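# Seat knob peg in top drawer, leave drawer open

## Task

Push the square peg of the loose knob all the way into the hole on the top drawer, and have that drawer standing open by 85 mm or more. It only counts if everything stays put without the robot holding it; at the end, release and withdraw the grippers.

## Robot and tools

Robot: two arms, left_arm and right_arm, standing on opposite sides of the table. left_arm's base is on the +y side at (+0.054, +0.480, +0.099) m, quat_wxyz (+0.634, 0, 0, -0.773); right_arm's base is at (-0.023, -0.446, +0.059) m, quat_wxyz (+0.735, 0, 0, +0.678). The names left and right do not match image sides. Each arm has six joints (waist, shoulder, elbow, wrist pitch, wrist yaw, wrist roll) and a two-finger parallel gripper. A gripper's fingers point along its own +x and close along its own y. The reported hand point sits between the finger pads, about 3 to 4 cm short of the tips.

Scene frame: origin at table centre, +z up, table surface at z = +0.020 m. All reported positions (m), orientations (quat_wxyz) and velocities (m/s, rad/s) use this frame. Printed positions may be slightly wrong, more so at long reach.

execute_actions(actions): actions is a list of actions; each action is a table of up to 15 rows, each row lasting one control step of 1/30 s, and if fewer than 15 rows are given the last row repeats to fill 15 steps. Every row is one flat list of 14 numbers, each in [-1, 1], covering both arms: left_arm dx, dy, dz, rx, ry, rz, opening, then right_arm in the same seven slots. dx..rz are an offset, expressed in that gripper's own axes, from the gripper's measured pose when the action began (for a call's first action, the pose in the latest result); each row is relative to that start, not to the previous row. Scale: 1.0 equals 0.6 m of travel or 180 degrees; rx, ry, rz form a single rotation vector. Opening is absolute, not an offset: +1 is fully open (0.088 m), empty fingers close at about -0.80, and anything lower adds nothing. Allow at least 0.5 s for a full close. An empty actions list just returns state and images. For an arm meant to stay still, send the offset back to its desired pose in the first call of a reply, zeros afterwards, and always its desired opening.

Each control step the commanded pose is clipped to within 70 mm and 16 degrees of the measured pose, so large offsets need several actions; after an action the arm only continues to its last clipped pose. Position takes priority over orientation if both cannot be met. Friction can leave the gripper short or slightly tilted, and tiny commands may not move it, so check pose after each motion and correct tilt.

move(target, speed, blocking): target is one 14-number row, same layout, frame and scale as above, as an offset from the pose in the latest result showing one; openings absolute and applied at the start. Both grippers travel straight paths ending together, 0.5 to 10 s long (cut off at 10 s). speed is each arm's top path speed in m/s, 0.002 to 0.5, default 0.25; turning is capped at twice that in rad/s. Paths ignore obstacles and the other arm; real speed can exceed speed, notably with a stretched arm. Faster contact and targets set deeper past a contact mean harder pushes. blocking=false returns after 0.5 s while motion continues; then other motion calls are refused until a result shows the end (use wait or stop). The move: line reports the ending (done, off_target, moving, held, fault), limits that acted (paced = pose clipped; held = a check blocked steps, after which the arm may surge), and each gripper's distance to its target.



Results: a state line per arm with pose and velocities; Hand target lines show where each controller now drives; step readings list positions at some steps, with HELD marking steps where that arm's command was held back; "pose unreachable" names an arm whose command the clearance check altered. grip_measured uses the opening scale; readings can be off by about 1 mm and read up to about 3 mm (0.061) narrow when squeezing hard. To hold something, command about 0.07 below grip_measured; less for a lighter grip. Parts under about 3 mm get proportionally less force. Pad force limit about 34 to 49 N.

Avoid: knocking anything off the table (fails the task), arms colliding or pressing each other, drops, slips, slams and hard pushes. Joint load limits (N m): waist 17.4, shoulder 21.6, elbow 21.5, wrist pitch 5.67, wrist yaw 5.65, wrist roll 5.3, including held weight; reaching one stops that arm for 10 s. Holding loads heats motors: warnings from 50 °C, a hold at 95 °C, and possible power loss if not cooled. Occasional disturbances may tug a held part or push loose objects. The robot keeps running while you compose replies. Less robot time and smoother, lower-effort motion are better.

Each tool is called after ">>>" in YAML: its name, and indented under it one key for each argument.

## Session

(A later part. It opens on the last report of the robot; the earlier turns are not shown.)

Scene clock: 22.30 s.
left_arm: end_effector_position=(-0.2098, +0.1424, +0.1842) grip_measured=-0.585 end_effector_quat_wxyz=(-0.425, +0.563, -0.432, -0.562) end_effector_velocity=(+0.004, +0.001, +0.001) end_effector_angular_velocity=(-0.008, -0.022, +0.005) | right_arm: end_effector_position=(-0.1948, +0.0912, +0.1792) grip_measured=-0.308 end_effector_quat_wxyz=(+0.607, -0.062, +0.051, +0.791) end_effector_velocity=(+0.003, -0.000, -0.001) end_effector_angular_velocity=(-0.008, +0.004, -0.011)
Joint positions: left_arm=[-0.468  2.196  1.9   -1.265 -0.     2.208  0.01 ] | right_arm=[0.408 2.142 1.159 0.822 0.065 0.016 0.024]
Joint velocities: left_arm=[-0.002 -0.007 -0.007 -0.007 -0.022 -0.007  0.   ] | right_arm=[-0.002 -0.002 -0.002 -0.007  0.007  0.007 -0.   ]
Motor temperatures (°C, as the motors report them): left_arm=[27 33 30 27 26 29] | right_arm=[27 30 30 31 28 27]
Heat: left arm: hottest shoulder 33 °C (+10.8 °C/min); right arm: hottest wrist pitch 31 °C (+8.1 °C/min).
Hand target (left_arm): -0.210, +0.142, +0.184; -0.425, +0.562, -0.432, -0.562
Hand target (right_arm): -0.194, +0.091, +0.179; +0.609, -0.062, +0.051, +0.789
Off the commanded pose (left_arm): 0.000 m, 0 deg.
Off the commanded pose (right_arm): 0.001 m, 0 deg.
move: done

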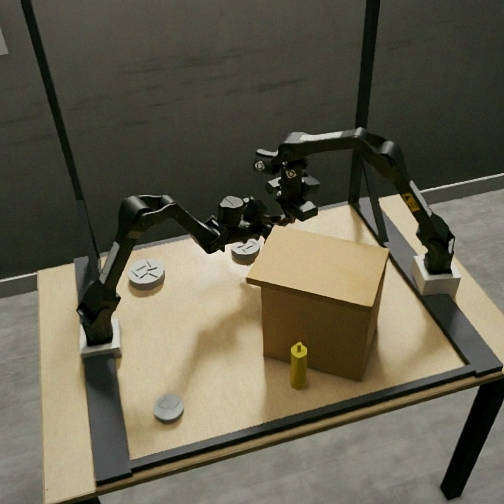

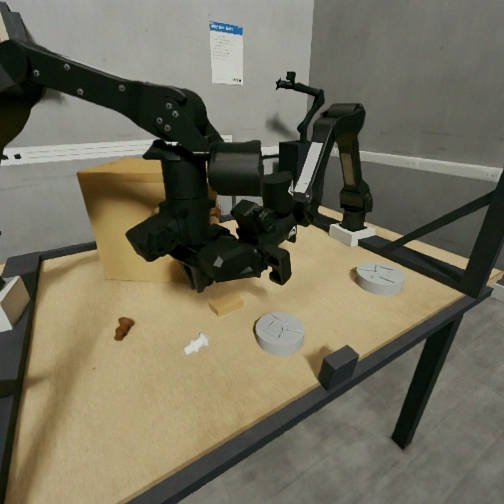

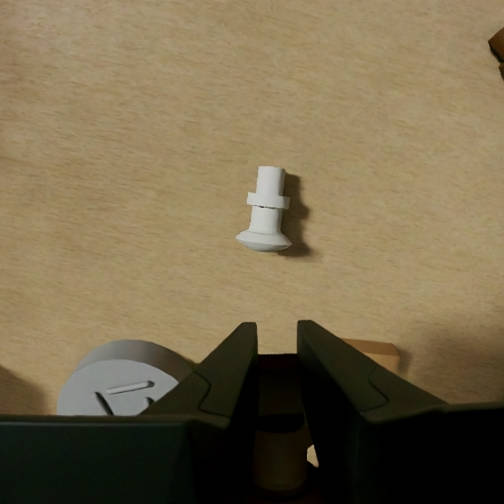

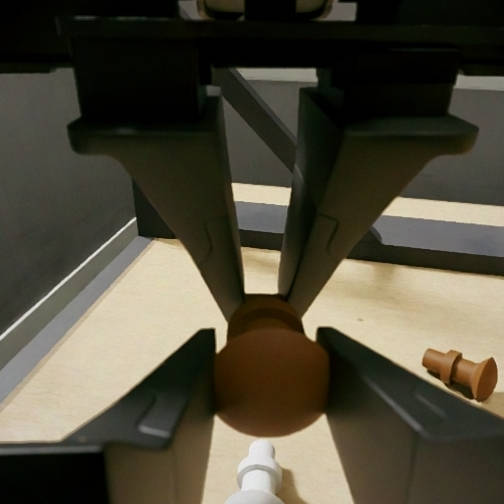

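>>> move:
  target: [0,0,0,0,0,0,-0.2,0,0,0,0,0,0,-0.39]

>>> move:
  target: [-0.05,0,0.2,0,0,0,-0.2,-0.2,0,0.06,0,-0.052,0,-0.39]
  speed: 0.2

>>> zoom_image:
  camera: "cam_low"
  region: [200, 150, 350, 270]

Scene clock: 23.33 s.
left_arm: end_effector_position=(-0.2098, +0.1424, +0.1842) grip_measured=-0.206 end_effector_quat_wxyz=(-0.425, +0.563, -0.432, -0.562) end_effector_velocity=(-0.004, -0.002, +0.000) end_effector_angular_velocity=(-0.013, +0.019, +0.005) | right_arm: end_effector_position=(-0.1948, +0.0912, +0.1792) grip_measured=-0.308 end_effector_quat_wxyz=(+0.607, -0.062, +0.051, +0.791) end_effector_velocity=(-0.001, -0.002, -0.003) end_effector_angular_velocity=(-0.011, -0.008, +0.020)
Joint positions: left_arm=[-0.468  2.196  1.9   -1.265 -0.     2.208  0.029] | right_arm=[0.408 2.142 1.159 0.822 0.065 0.016 0.024]
Joint velocities: left_arm=[-0.002 -0.002 -0.002  0.022  0.007 -0.007  0.001] | right_arm=[-0.002 -0.002 -0.007 -0.007 -0.022 -0.007 -0.   ]
Motor temperatures (°C, as the motors report them): left_arm=[27 33 30 27 26 29] | right_arm=[27 30 30 31 28 27]
Heat: left arm: hottest shoulder 33 °C (+10.3 °C/min); right arm: hottest wrist pitch 31 °C (+7.7 °C/min).
Hand target (left_arm): -0.210, +0.142, +0.184; -0.425, +0.563, -0.432, -0.562
Hand target (right_arm): -0.195, +0.091, +0.179; +0.607, -0.062, +0.051, +0.791
Off the commanded pose (left_arm): 0.000 m, 0 deg.
Off the commanded pose (right_arm): 0.000 m, 0 deg.
move: done

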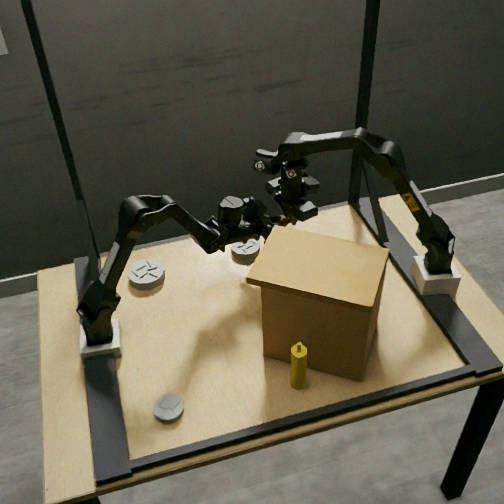

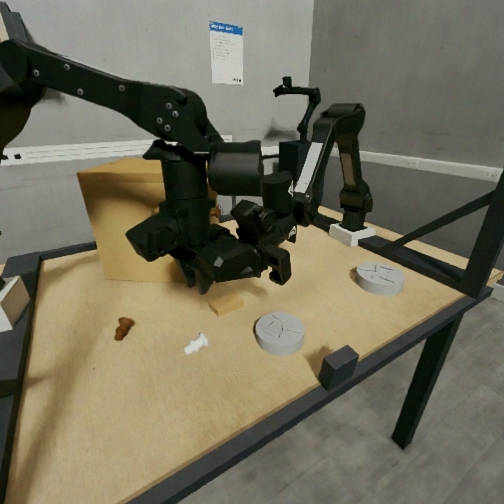

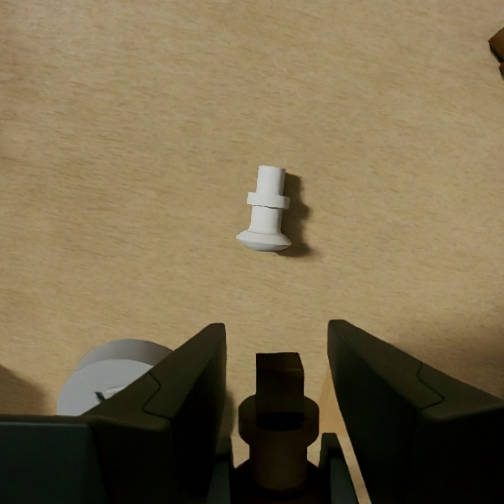

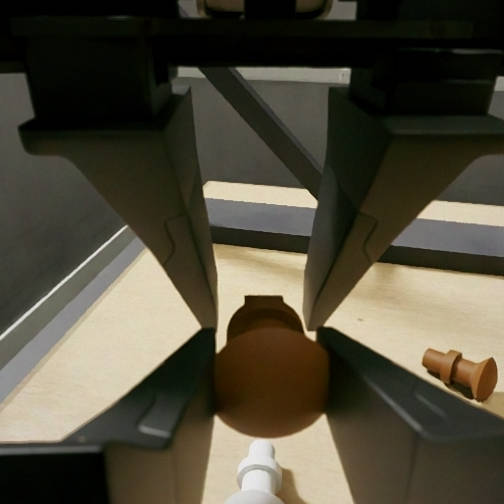

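Scene clock: 24.63 s.
left_arm: end_effector_position=(-0.2426, +0.2561, +0.2102) grip_measured=-0.203 end_effector_quat_wxyz=(-0.427, +0.562, -0.431, -0.562) end_effector_velocity=(+0.004, +0.005, +0.001) end_effector_angular_velocity=(+0.007, -0.022, +0.000) | right_arm: end_effector_position=(-0.1664, -0.0154, +0.2304) grip_measured=-0.308 end_effector_quat_wxyz=(+0.609, +0.000, +0.005, +0.793) end_effector_velocity=(-0.001, -0.004, +0.001) end_effector_angular_velocity=(-0.000, -0.008, +0.020)
Joint positions: left_arm=[-0.728  1.956  1.641 -1.251 -0.     1.949  0.029] | right_arm=[0.433 1.763 0.667 1.09  0.092 0.008 0.024]
Joint velocities: left_arm=[-0.007 -0.007 -0.007 -0.022 -0.007 -0.007  0.   ] | right_arm=[-0.002 -0.017 -0.012 -0.007 -0.022 -0.007 -0.   ]
Motor temperatures (°C, as the motors report them): left_arm=[27 34 30 27 26 29] | right_arm=[27 31 30 32 28 27]
Heat: left arm: hottest shoulder 34 °C (+12.2 °C/min); right arm: hottest wrist pitch 32 °C (+9.7 °C/min).
Hand target (left_arm): -0.241, +0.258, +0.213; -0.425, +0.563, -0.432, -0.561
Hand target (right_arm): -0.166, -0.018, +0.233; +0.609, +0.002, +0.001, +0.793
Off the commanded pose (left_arm): 0.004 m, 0 deg.
Off the commanded pose (right_arm): 0.004 m, 0 deg.
move: done

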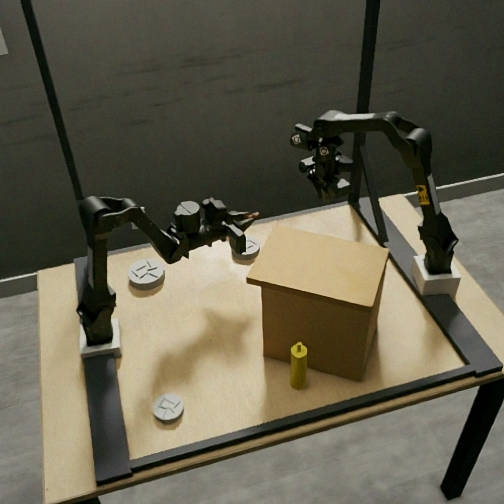

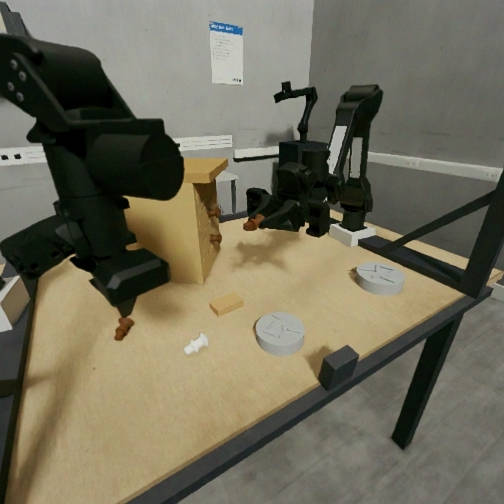

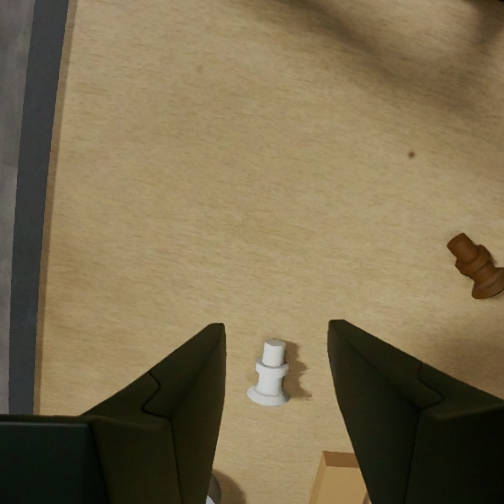

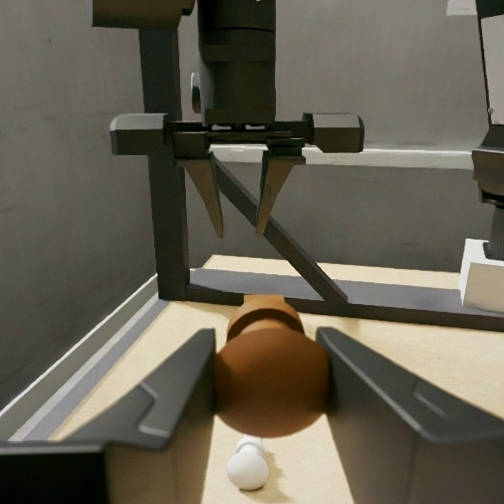

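Region (200, 150, 350, 270) of cam_low's 504x504 image, scaled by 3.360, with more detail than that image has; it fills the top 403 rows of this view, and the rest is white.

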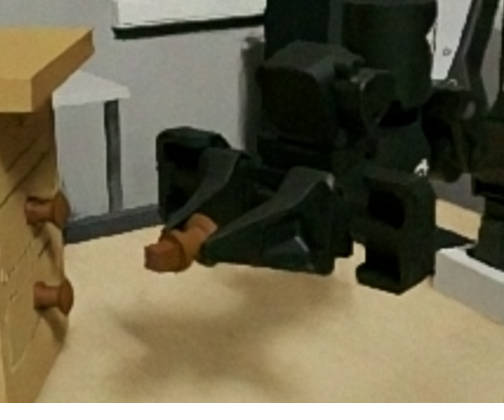

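>>> move:
  target: [0,0,0.1,0,0,0,-0.2,-0.232,-0.152,0.013,0,0,-0.272,-0.39]
  speed: 0.25

>>> zoom_image:
  camera: "cam_low"
  region: [180, 140, 330, 260]

Scene clock: 27.30 s.
left_arm: end_effector_position=(-0.2595, +0.3122, +0.2076) grip_measured=-0.203 end_effector_quat_wxyz=(-0.430, +0.563, -0.429, -0.561) end_effector_velocity=(+0.002, +0.000, +0.002) end_effector_angular_velocity=(-0.018, -0.013, +0.015) | right_arm: end_effector_position=(-0.0436, -0.1242, +0.2381) grip_measured=-0.308 end_effector_quat_wxyz=(+0.883, -0.004, +0.004, +0.470) end_effector_velocity=(-0.001, -0.000, -0.002) end_effector_angular_velocity=(-0.019, -0.014, +0.010)
Joint positions: left_arm=[-0.884  1.901  1.555 -1.228 -0.001  1.795  0.029] | right_arm=[0.57  1.423 0.373 1.027 1.081 0.018 0.024]
Joint velocities: left_arm=[-0.007 -0.007 -0.002 -0.007 -0.022 -0.022 -0.   ] | right_arm=[ 0.002 -0.007 -0.002 -0.022 -0.007 -0.007 -0.   ]
Motor temperatures (°C, as the motors report them): left_arm=[27 35 30 27 26 29] | right_arm=[27 31 30 32 28 27]
Heat: left arm: hottest shoulder 35 °C (+13.2 °C/min); right arm: hottest wrist pitch 32 °C (+8.8 °C/min).
Hand target (left_arm): -0.258, +0.314, +0.210; -0.427, +0.562, -0.431, -0.562
Hand target (right_arm): -0.043, -0.126, +0.238; +0.883, -0.003, +0.005, +0.469
Off the commanded pose (left_arm): 0.003 m, 0 deg.
Off the commanded pose (right_arm): 0.002 m, 0 deg.
move: done

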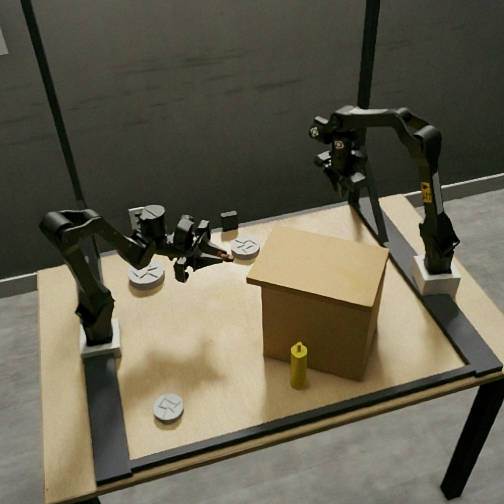

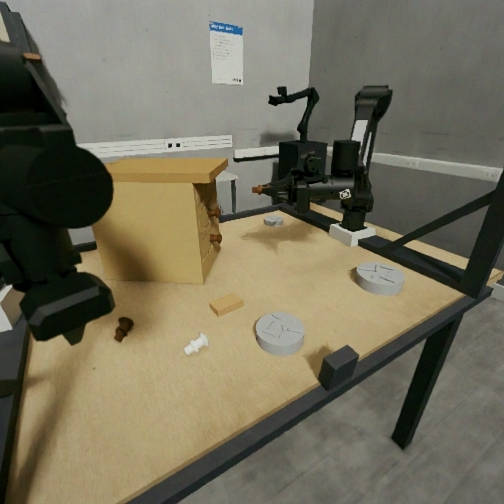

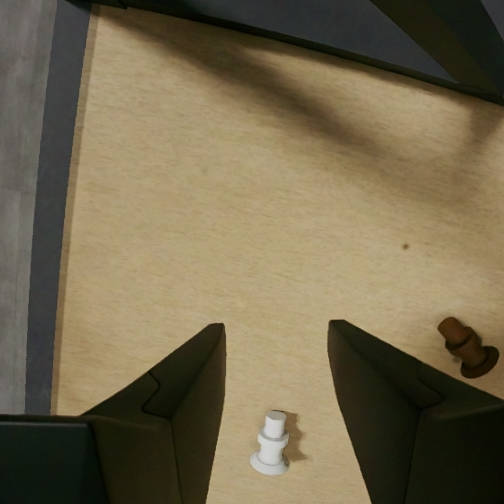

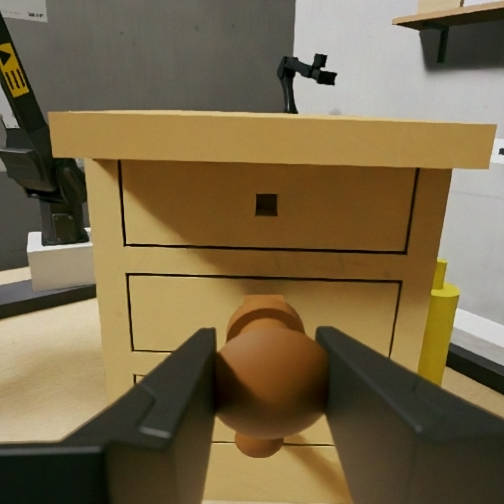

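Region (180, 140, 330, 260) of cam_low's 504x504 image, scaled by 3.360, with more detail than that image has; it fills the top 403 rows of this view, and the rest is white.

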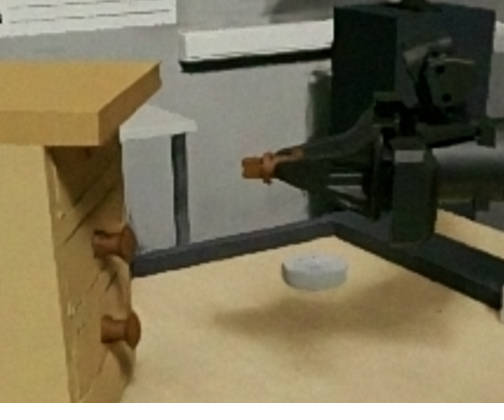

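>>> move:
  target: [0,0,0,0,0,0,-0.2,0.1,-0.004,0,0.01,-0.015,0,-0.39]
  speed: 0.1

>>> zoom_image:
  camera: "cam_low"
  region: [190, 155, 290, 255]

Scene clock: 28.67 s.
left_arm: end_effector_position=(-0.2595, +0.3123, +0.2076) grip_measured=-0.203 end_effector_quat_wxyz=(-0.430, +0.563, -0.429, -0.561) end_effector_velocity=(+0.004, +0.004, +0.002) end_effector_angular_velocity=(+0.002, -0.019, +0.015) | right_arm: end_effector_position=(-0.0079, -0.0784, +0.2366) grip_measured=-0.308 end_effector_quat_wxyz=(+0.883, +0.020, -0.008, +0.470) end_effector_velocity=(+0.001, +0.003, -0.000) end_effector_angular_velocity=(-0.001, -0.006, +0.009)
Joint positions: left_arm=[-0.884  1.901  1.555 -1.228 -0.001  1.794  0.029] | right_arm=[ 0.358  1.605  0.458  1.198  0.87  -0.01   0.024]
Joint velocities: left_arm=[-0.007 -0.007 -0.002 -0.022 -0.007 -0.022 -0.   ] | right_arm=[-0.012  0.007  0.002  0.007 -0.022 -0.007  0.   ]
Motor temperatures (°C, as the motors report them): left_arm=[27 36 30 27 26 29] | right_arm=[27 31 30 32 28 27]
Heat: left arm: hottest shoulder 36 °C (+14.7 °C/min); right arm: hottest wrist pitch 32 °C (+8.4 °C/min).
Hand target (left_arm): -0.259, +0.312, +0.208; -0.430, +0.563, -0.429, -0.561
Hand target (right_arm): -0.008, -0.076, +0.238; +0.882, +0.021, -0.010, +0.470
Off the commanded pose (left_arm): 0.000 m, 0 deg.
Off the commanded pose (right_arm): 0.003 m, 0 deg.
move: done

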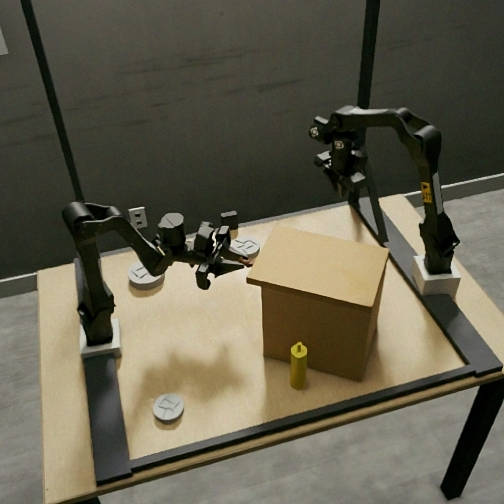

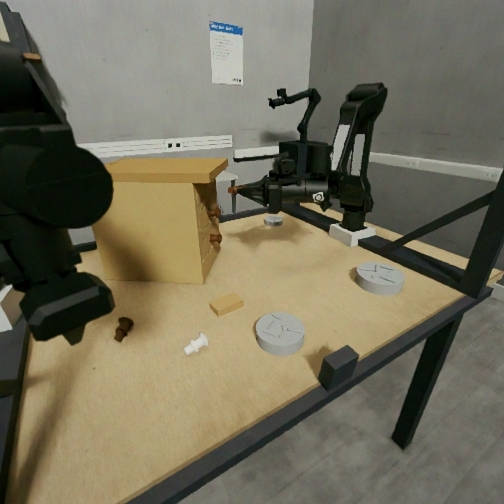

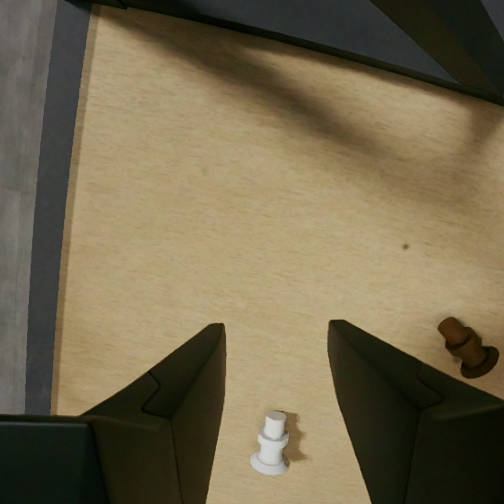

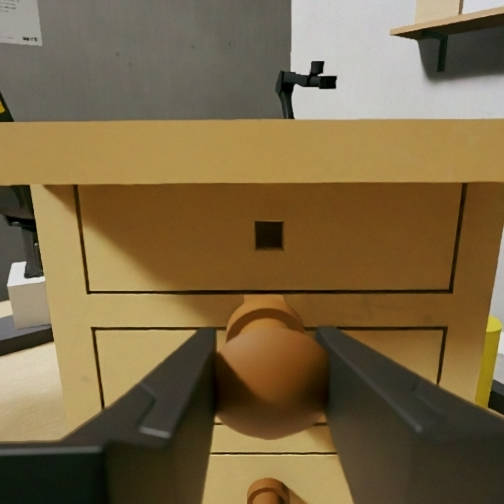

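Region (190, 155, 290, 255) of cam_low's 504x504 image, scaled by 5.040, with more detail than that image has.

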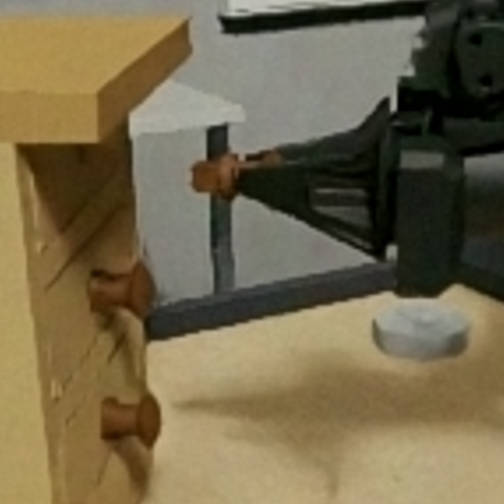

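>>> move:
  target: [0,0,0,0,0,0,-0.2,0.062,-0.002,0.015,0,0,0,-0.39]
  speed: 0.07

>>> zoom_image:
  camera: "cam_low"
  region: [190, 155, 270, 235]

>>> zoom_image:
  camera: "cam_right_wrist"
  region: [190, 220, 340, 370]

Scene clock: 29.97 s.
left_arm: end_effector_position=(-0.2595, +0.3123, +0.2076) grip_measured=-0.203 end_effector_quat_wxyz=(-0.430, +0.563, -0.429, -0.561) end_effector_velocity=(+0.002, +0.001, -0.001) end_effector_angular_velocity=(-0.001, -0.014, +0.005) | right_arm: end_effector_position=(+0.0137, -0.0516, +0.2465) grip_measured=-0.308 end_effector_quat_wxyz=(+0.883, +0.018, -0.009, +0.469) end_effector_velocity=(+0.000, +0.002, -0.001) end_effector_angular_velocity=(-0.011, -0.008, +0.014)
Joint positions: left_arm=[-0.884  1.901  1.555 -1.228 -0.001  1.794  0.029] | right_arm=[ 0.255  1.637  0.557  1.126  0.768 -0.008  0.024]
Joint velocities: left_arm=[-0.002  0.002 -0.002 -0.007 -0.007 -0.007 -0.   ] | right_arm=[-0.007  0.002  0.002 -0.007 -0.022 -0.007 -0.   ]
Motor temperatures (°C, as the motors report them): left_arm=[27 36 30 27 26 29] | right_arm=[27 31 30 32 28 27]
Heat: left arm: hottest shoulder 36 °C (+14.0 °C/min); right arm: hottest wrist pitch 32 °C (+8.0 °C/min).
Hand target (left_arm): -0.260, +0.312, +0.208; -0.430, +0.563, -0.429, -0.561
Hand target (right_arm): +0.014, -0.049, +0.247; +0.883, +0.020, -0.008, +0.470
Off the commanded pose (left_arm): 0.000 m, 0 deg.
Off the commanded pose (right_arm): 0.003 m, 0 deg.
move: done

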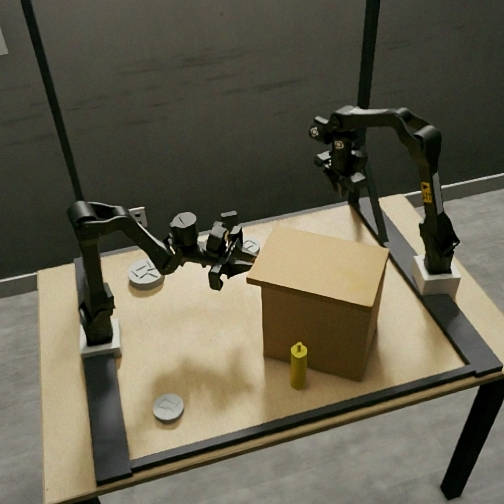

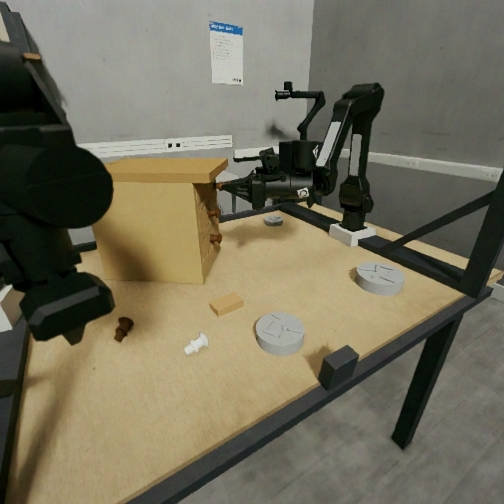

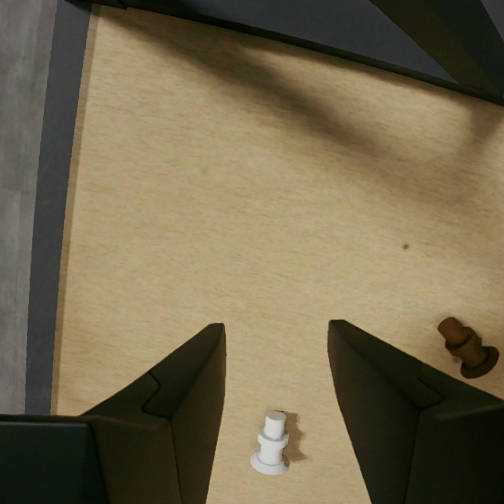

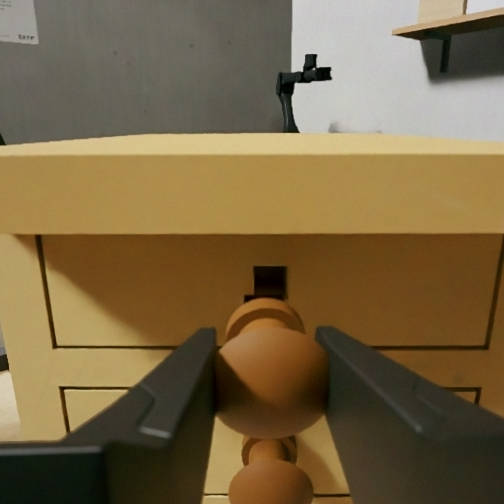

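Region (190, 155, 270, 235) of cam_low's 504x504 image, scaled by 6.300, with more detail than that image has.

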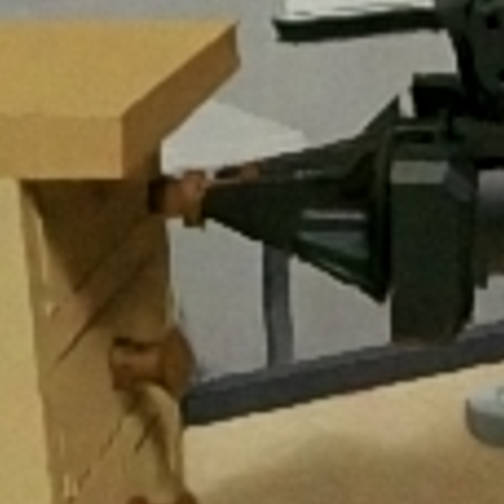

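Region (190, 220, 340, 370) of cam_right_wrist's 504x504 image, scaled by 3.360, with more detail than that image has.

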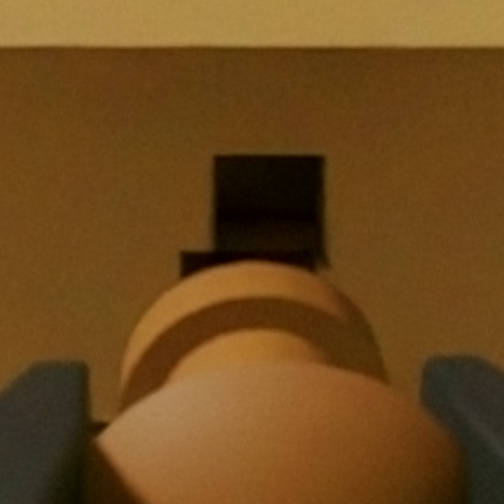

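>>> move:
  target: [0,0,0,0,0,0,-0.2,0.025,-0.004,-0.001,0,0,0,-0.39]
  speed: 0.04

>>> zoom_image:
  camera: "cam_low"
  region: [190, 155, 270, 235]

>>> zoom_image:
  camera: "cam_right_wrist"
  region: [190, 220, 340, 370]

Scene clock: 31.20 s.
left_arm: end_effector_position=(-0.2595, +0.3123, +0.2076) grip_measured=-0.203 end_effector_quat_wxyz=(-0.430, +0.563, -0.429, -0.561) end_effector_velocity=(+0.001, +0.002, +0.000) end_effector_angular_velocity=(-0.003, -0.010, +0.015) | right_arm: end_effector_position=(+0.0236, -0.0431, +0.2463) grip_measured=-0.308 end_effector_quat_wxyz=(+0.883, +0.017, -0.010, +0.469) end_effector_velocity=(+0.002, +0.002, +0.000) end_effector_angular_velocity=(+0.002, +0.005, +0.000)
Joint positions: left_arm=[-0.884  1.901  1.555 -1.228 -0.001  1.794  0.029] | right_arm=[ 0.216  1.662  0.584  1.123  0.729 -0.008  0.024]
Joint velocities: left_arm=[-0.007 -0.002 -0.002 -0.007 -0.007 -0.022 -0.   ] | right_arm=[-0.007  0.002  0.007 -0.007 -0.007  0.007  0.   ]
Motor temperatures (°C, as the motors report them): left_arm=[27 36 30 27 26 29] | right_arm=[27 31 30 32 28 27]
Heat: left arm: hottest shoulder 36 °C (+13.5 °C/min); right arm: hottest wrist pitch 32 °C (+7.7 °C/min).
Hand target (left_arm): -0.260, +0.312, +0.208; -0.430, +0.563, -0.429, -0.561
Hand target (right_arm): +0.024, -0.041, +0.246; +0.883, +0.018, -0.009, +0.470
Off the commanded pose (left_arm): 0.000 m, 0 deg.
Off the commanded pose (right_arm): 0.003 m, 0 deg.
move: done

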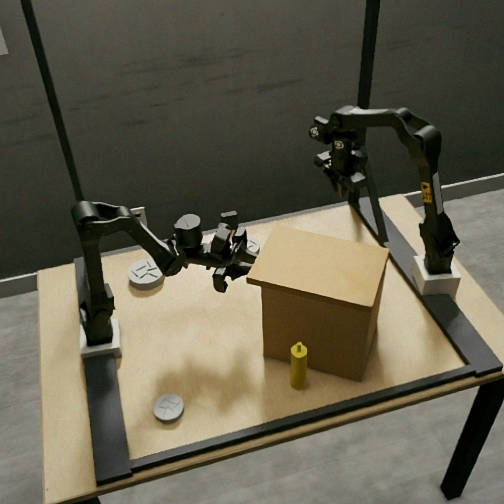

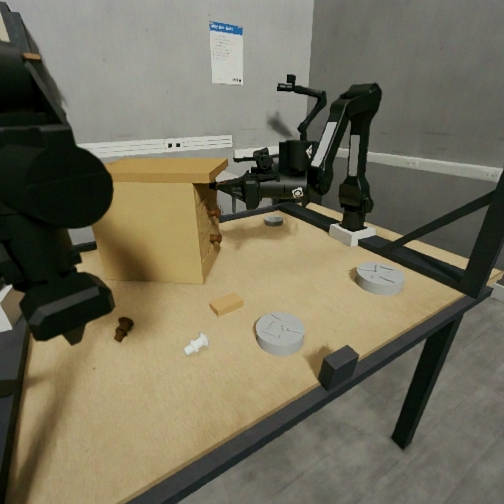

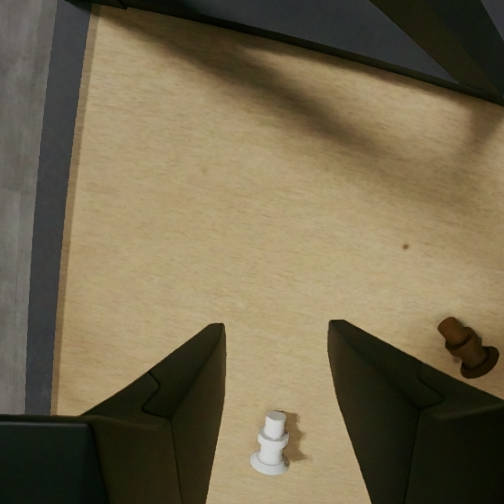

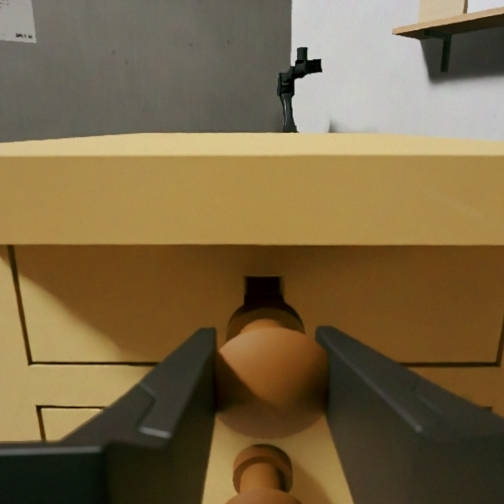

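Region (190, 155, 270, 235) of cam_low's 504x504 image, scaled by 6.300, with more detail than that image has.

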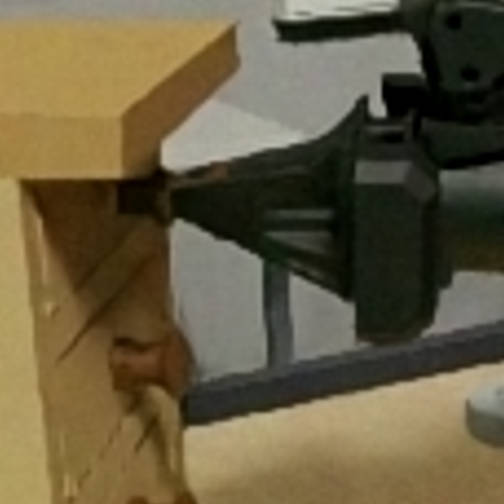

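Region (190, 220, 340, 370) of cam_right_wrist's 504x504 image, scaled by 3.360, with more detail than that image has.

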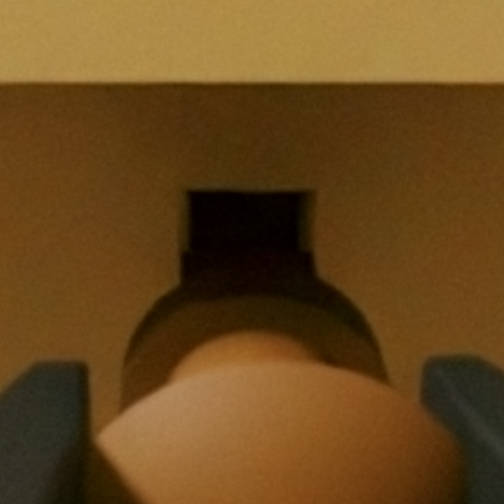

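>>> move:
  target: [0,0,0,0,0,0,-0.2,0.013,0.001,0.004,0,0,0,-0.39]
  speed: 0.02

>>> zoom_image:
  camera: "cam_low"
  region: [190, 165, 250, 225]

>>> zoom_image:
  camera: "cam_right_wrist"
  region: [190, 220, 340, 370]

Scene clock: 34.07 s.
left_arm: end_effector_position=(-0.2595, +0.3123, +0.2076) grip_measured=-0.203 end_effector_quat_wxyz=(-0.430, +0.563, -0.429, -0.561) end_effector_velocity=(+0.001, +0.002, +0.000) end_effector_angular_velocity=(-0.003, -0.010, +0.029) | right_arm: end_effector_position=(+0.0269, -0.0391, +0.2489) grip_measured=-0.308 end_effector_quat_wxyz=(+0.883, +0.017, -0.010, +0.469) end_effector_velocity=(+0.000, +0.002, -0.004) end_effector_angular_velocity=(-0.018, +0.002, +0.015)
Joint positions: left_arm=[-0.884  1.901  1.555 -1.228 -0.001  1.794  0.029] | right_arm=[ 0.202  1.665  0.602  1.107  0.716 -0.008  0.024]
Joint velocities: left_arm=[-0.007 -0.002 -0.002 -0.007 -0.007 -0.037  0.   ] | right_arm=[-0.007  0.002  0.002 -0.022 -0.022  0.007  0.   ]
Motor temperatures (°C, as the motors report them): left_arm=[27 37 31 27 26 29] | right_arm=[27 32 31 32 28 27]
Heat: left arm: hottest shoulder 37 °C (+14.1 °C/min); right arm: hottest shoulder 32 °C (+7.0 °C/min).
Hand target (left_arm): -0.260, +0.312, +0.208; -0.430, +0.563, -0.429, -0.561
Hand target (right_arm): +0.027, -0.037, +0.249; +0.883, +0.017, -0.010, +0.469
Off the commanded pose (left_arm): 0.000 m, 0 deg.
Off the commanded pose (right_arm): 0.003 m, 0 deg.
move: done

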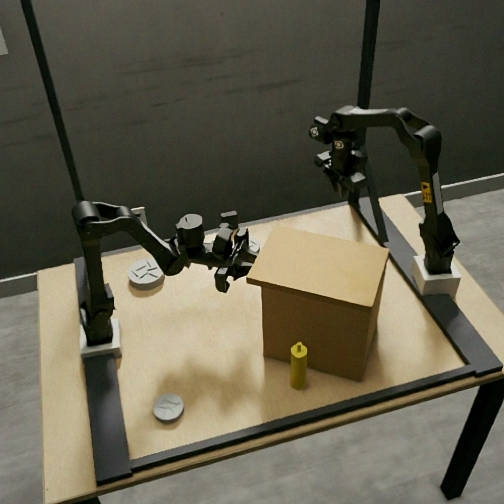

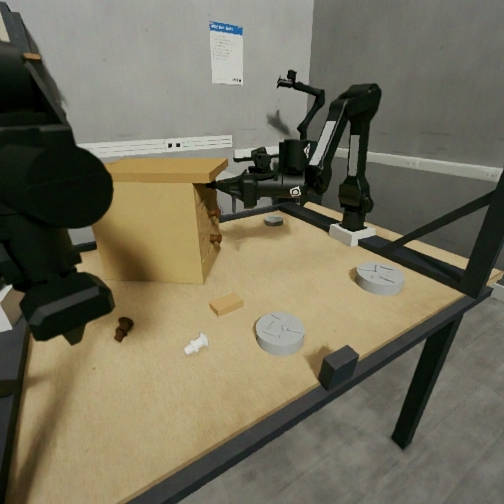

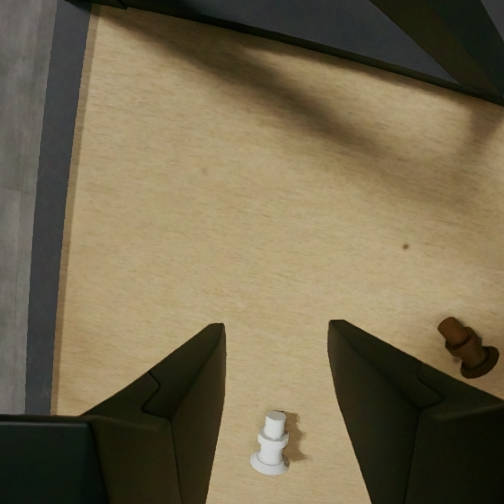

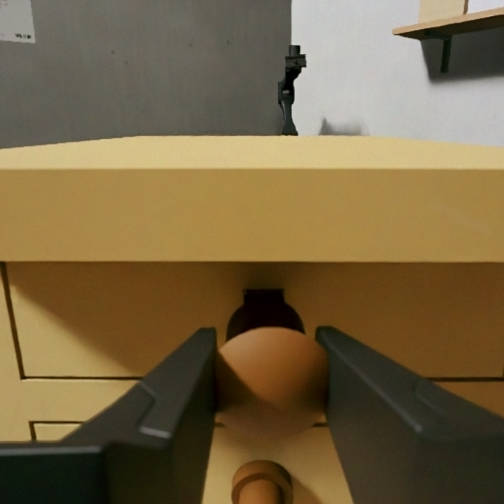

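Region (190, 165, 250, 225) of cam_low's 504x504 image, scaled by 8.400, with more detail than that image has.

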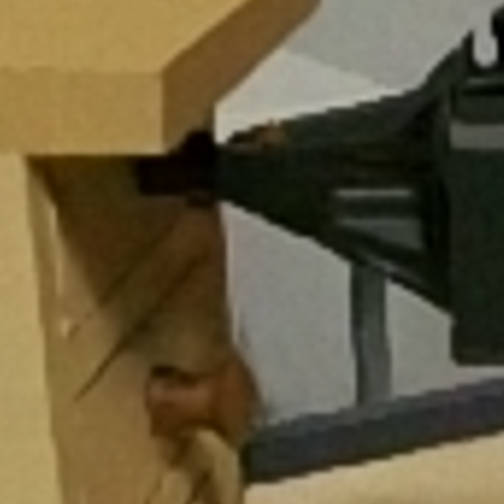

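Region (190, 220, 340, 370) of cam_right_wrist's 504x504 image, scaled by 3.360, with more detail than that image has.

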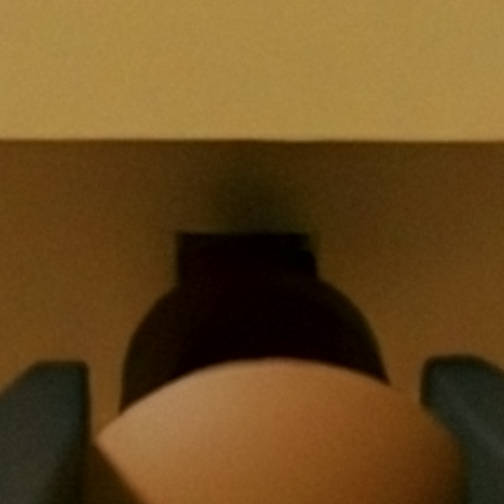

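Try inserting slowly.

>>> move:
  target: [0,0,0,0,0,0,-0.2,0.022,0.002,-0.001,0,0,0,-0.42]
  speed: 0.015

>>> zoom_image:
  camera: "cam_low"
  region: [190, 165, 250, 225]

Scene clock: 35.33 s.
left_arm: end_effector_position=(-0.2595, +0.3123, +0.2076) grip_measured=-0.203 end_effector_quat_wxyz=(-0.430, +0.563, -0.429, -0.561) end_effector_velocity=(-0.001, -0.003, +0.001) end_effector_angular_velocity=(-0.012, +0.007, +0.010) | right_arm: end_effector_position=(+0.0327, -0.0310, +0.2493) grip_measured=-0.308 end_effector_quat_wxyz=(+0.883, +0.018, -0.010, +0.468) end_effector_velocity=(+0.000, +0.003, -0.003) end_effector_angular_velocity=(-0.033, -0.032, +0.013)
Joint positions: left_arm=[-0.884  1.901  1.555 -1.228 -0.001  1.794  0.029] | right_arm=[ 0.18   1.691  0.632  1.104  0.696 -0.008  0.024]
Joint velocities: left_arm=[ 0.002 -0.002  0.002  0.007 -0.007 -0.007 -0.   ] | right_arm=[-0.007  0.007  0.002 -0.007 -0.022 -0.037 -0.   ]
Motor temperatures (°C, as the motors report them): left_arm=[27 37 31 27 26 29] | right_arm=[27 32 31 32 28 27]
Heat: left arm: hottest shoulder 37 °C (+13.6 °C/min); right arm: hottest shoulder 32 °C (+6.8 °C/min).
Hand target (left_arm): -0.260, +0.312, +0.208; -0.430, +0.563, -0.429, -0.561
Hand target (right_arm): +0.033, -0.028, +0.249; +0.883, +0.017, -0.010, +0.469
Off the commanded pose (left_arm): 0.000 m, 0 deg.
Off the commanded pose (right_arm): 0.004 m, 0 deg.
move: done

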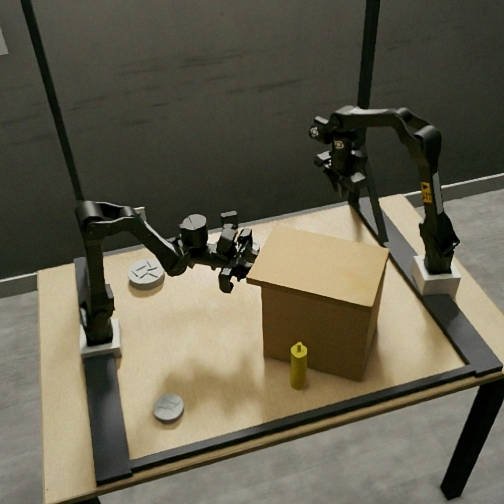

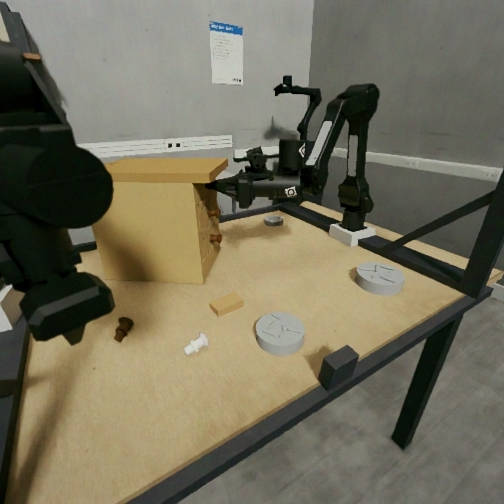

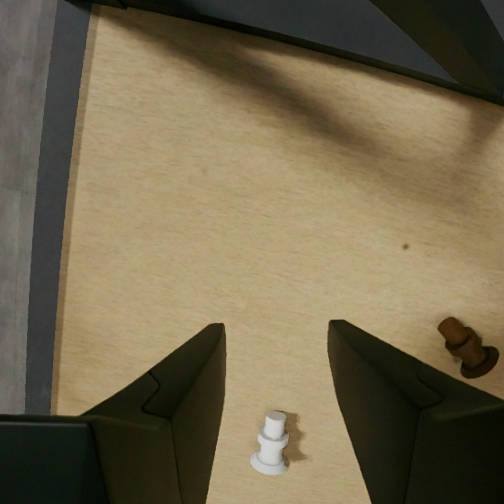

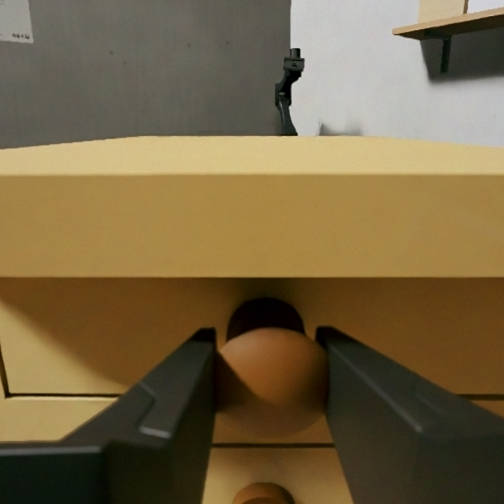

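Region (190, 165, 250, 225) of cam_low's 504x504 image, scaled by 8.400, with more detail than that image has.

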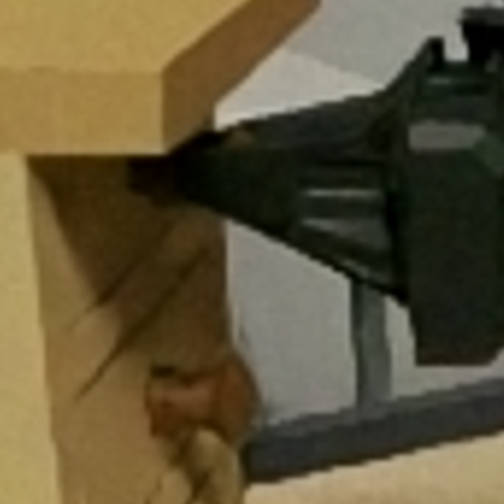

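It's going in; ~7–8 mm left.

>>> move:
  target: [0,0,0,0,0,0,-0.2,0.025,0.003,-0.002,0,0,0,-0.42]
  speed: 0.015

>>> zoom_image:
  camera: "cam_low"
  region: [190, 165, 250, 225]

Scene clock: 36.70 s.
left_arm: end_effector_position=(-0.2595, +0.3123, +0.2076) grip_measured=-0.203 end_effector_quat_wxyz=(-0.430, +0.563, -0.429, -0.561) end_effector_velocity=(+0.002, +0.003, -0.001) end_effector_angular_velocity=(-0.001, -0.014, -0.000) | right_arm: end_effector_position=(+0.0358, -0.0241, +0.2495) grip_measured=-0.308 end_effector_quat_wxyz=(+0.884, +0.019, -0.011, +0.468) end_effector_velocity=(+0.000, -0.000, -0.001) end_effector_angular_velocity=(-0.011, -0.007, +0.005)
Joint positions: left_arm=[-0.884  1.901  1.555 -1.228 -0.001  1.794  0.029] | right_arm=[ 0.168  1.714  0.659  1.104  0.685 -0.008  0.024]
Joint velocities: left_arm=[-0.007 -0.002 -0.007 -0.007 -0.007 -0.007  0.   ] | right_arm=[-0.002 -0.002 -0.002 -0.007 -0.007 -0.007  0.   ]
Motor temperatures (°C, as the motors report them): left_arm=[27 37 31 27 26 29] | right_arm=[27 32 31 32 28 27]
Heat: left arm: hottest shoulder 37 °C (+13.1 °C/min); right arm: hottest shoulder 32 °C (+6.5 °C/min).
Hand target (left_arm): -0.260, +0.312, +0.208; -0.430, +0.563, -0.429, -0.561
Hand target (right_arm): +0.040, -0.018, +0.249; +0.883, +0.018, -0.010, +0.468
Off the commanded pose (left_arm): 0.000 m, 0 deg.
Off the commanded pose (right_arm): 0.008 m, 0 deg.
move: done

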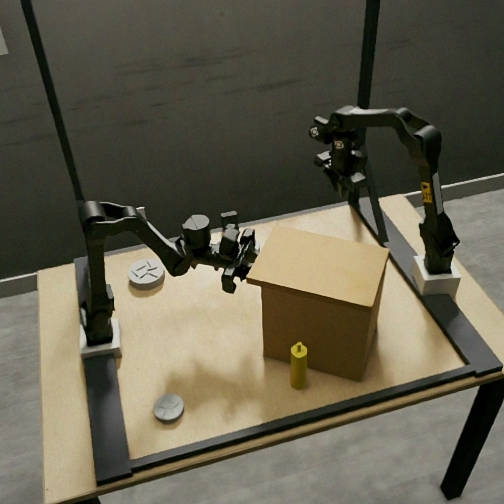

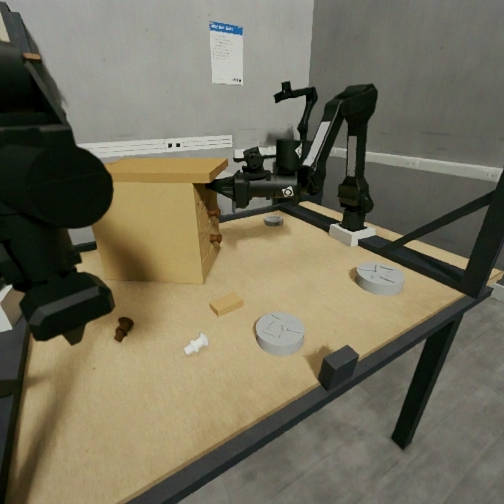

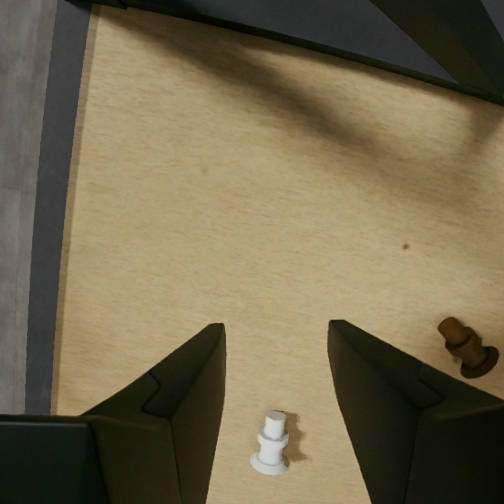

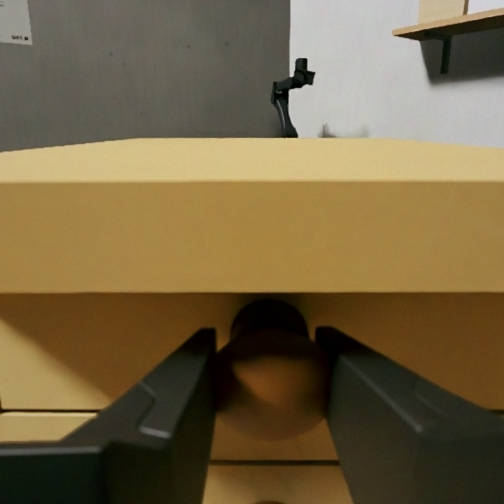

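Region (190, 165, 250, 225) of cam_low's 504x504 image, scaled by 8.400, with more detail than that image has.

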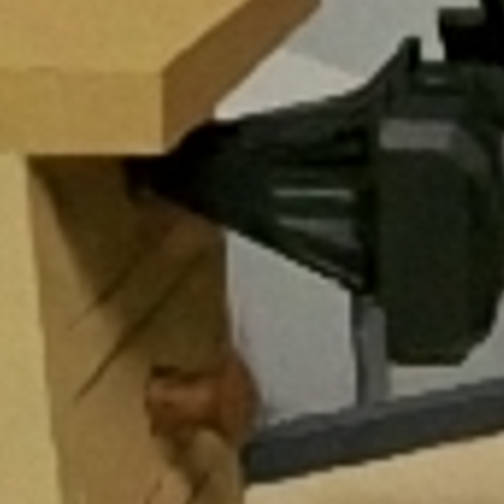

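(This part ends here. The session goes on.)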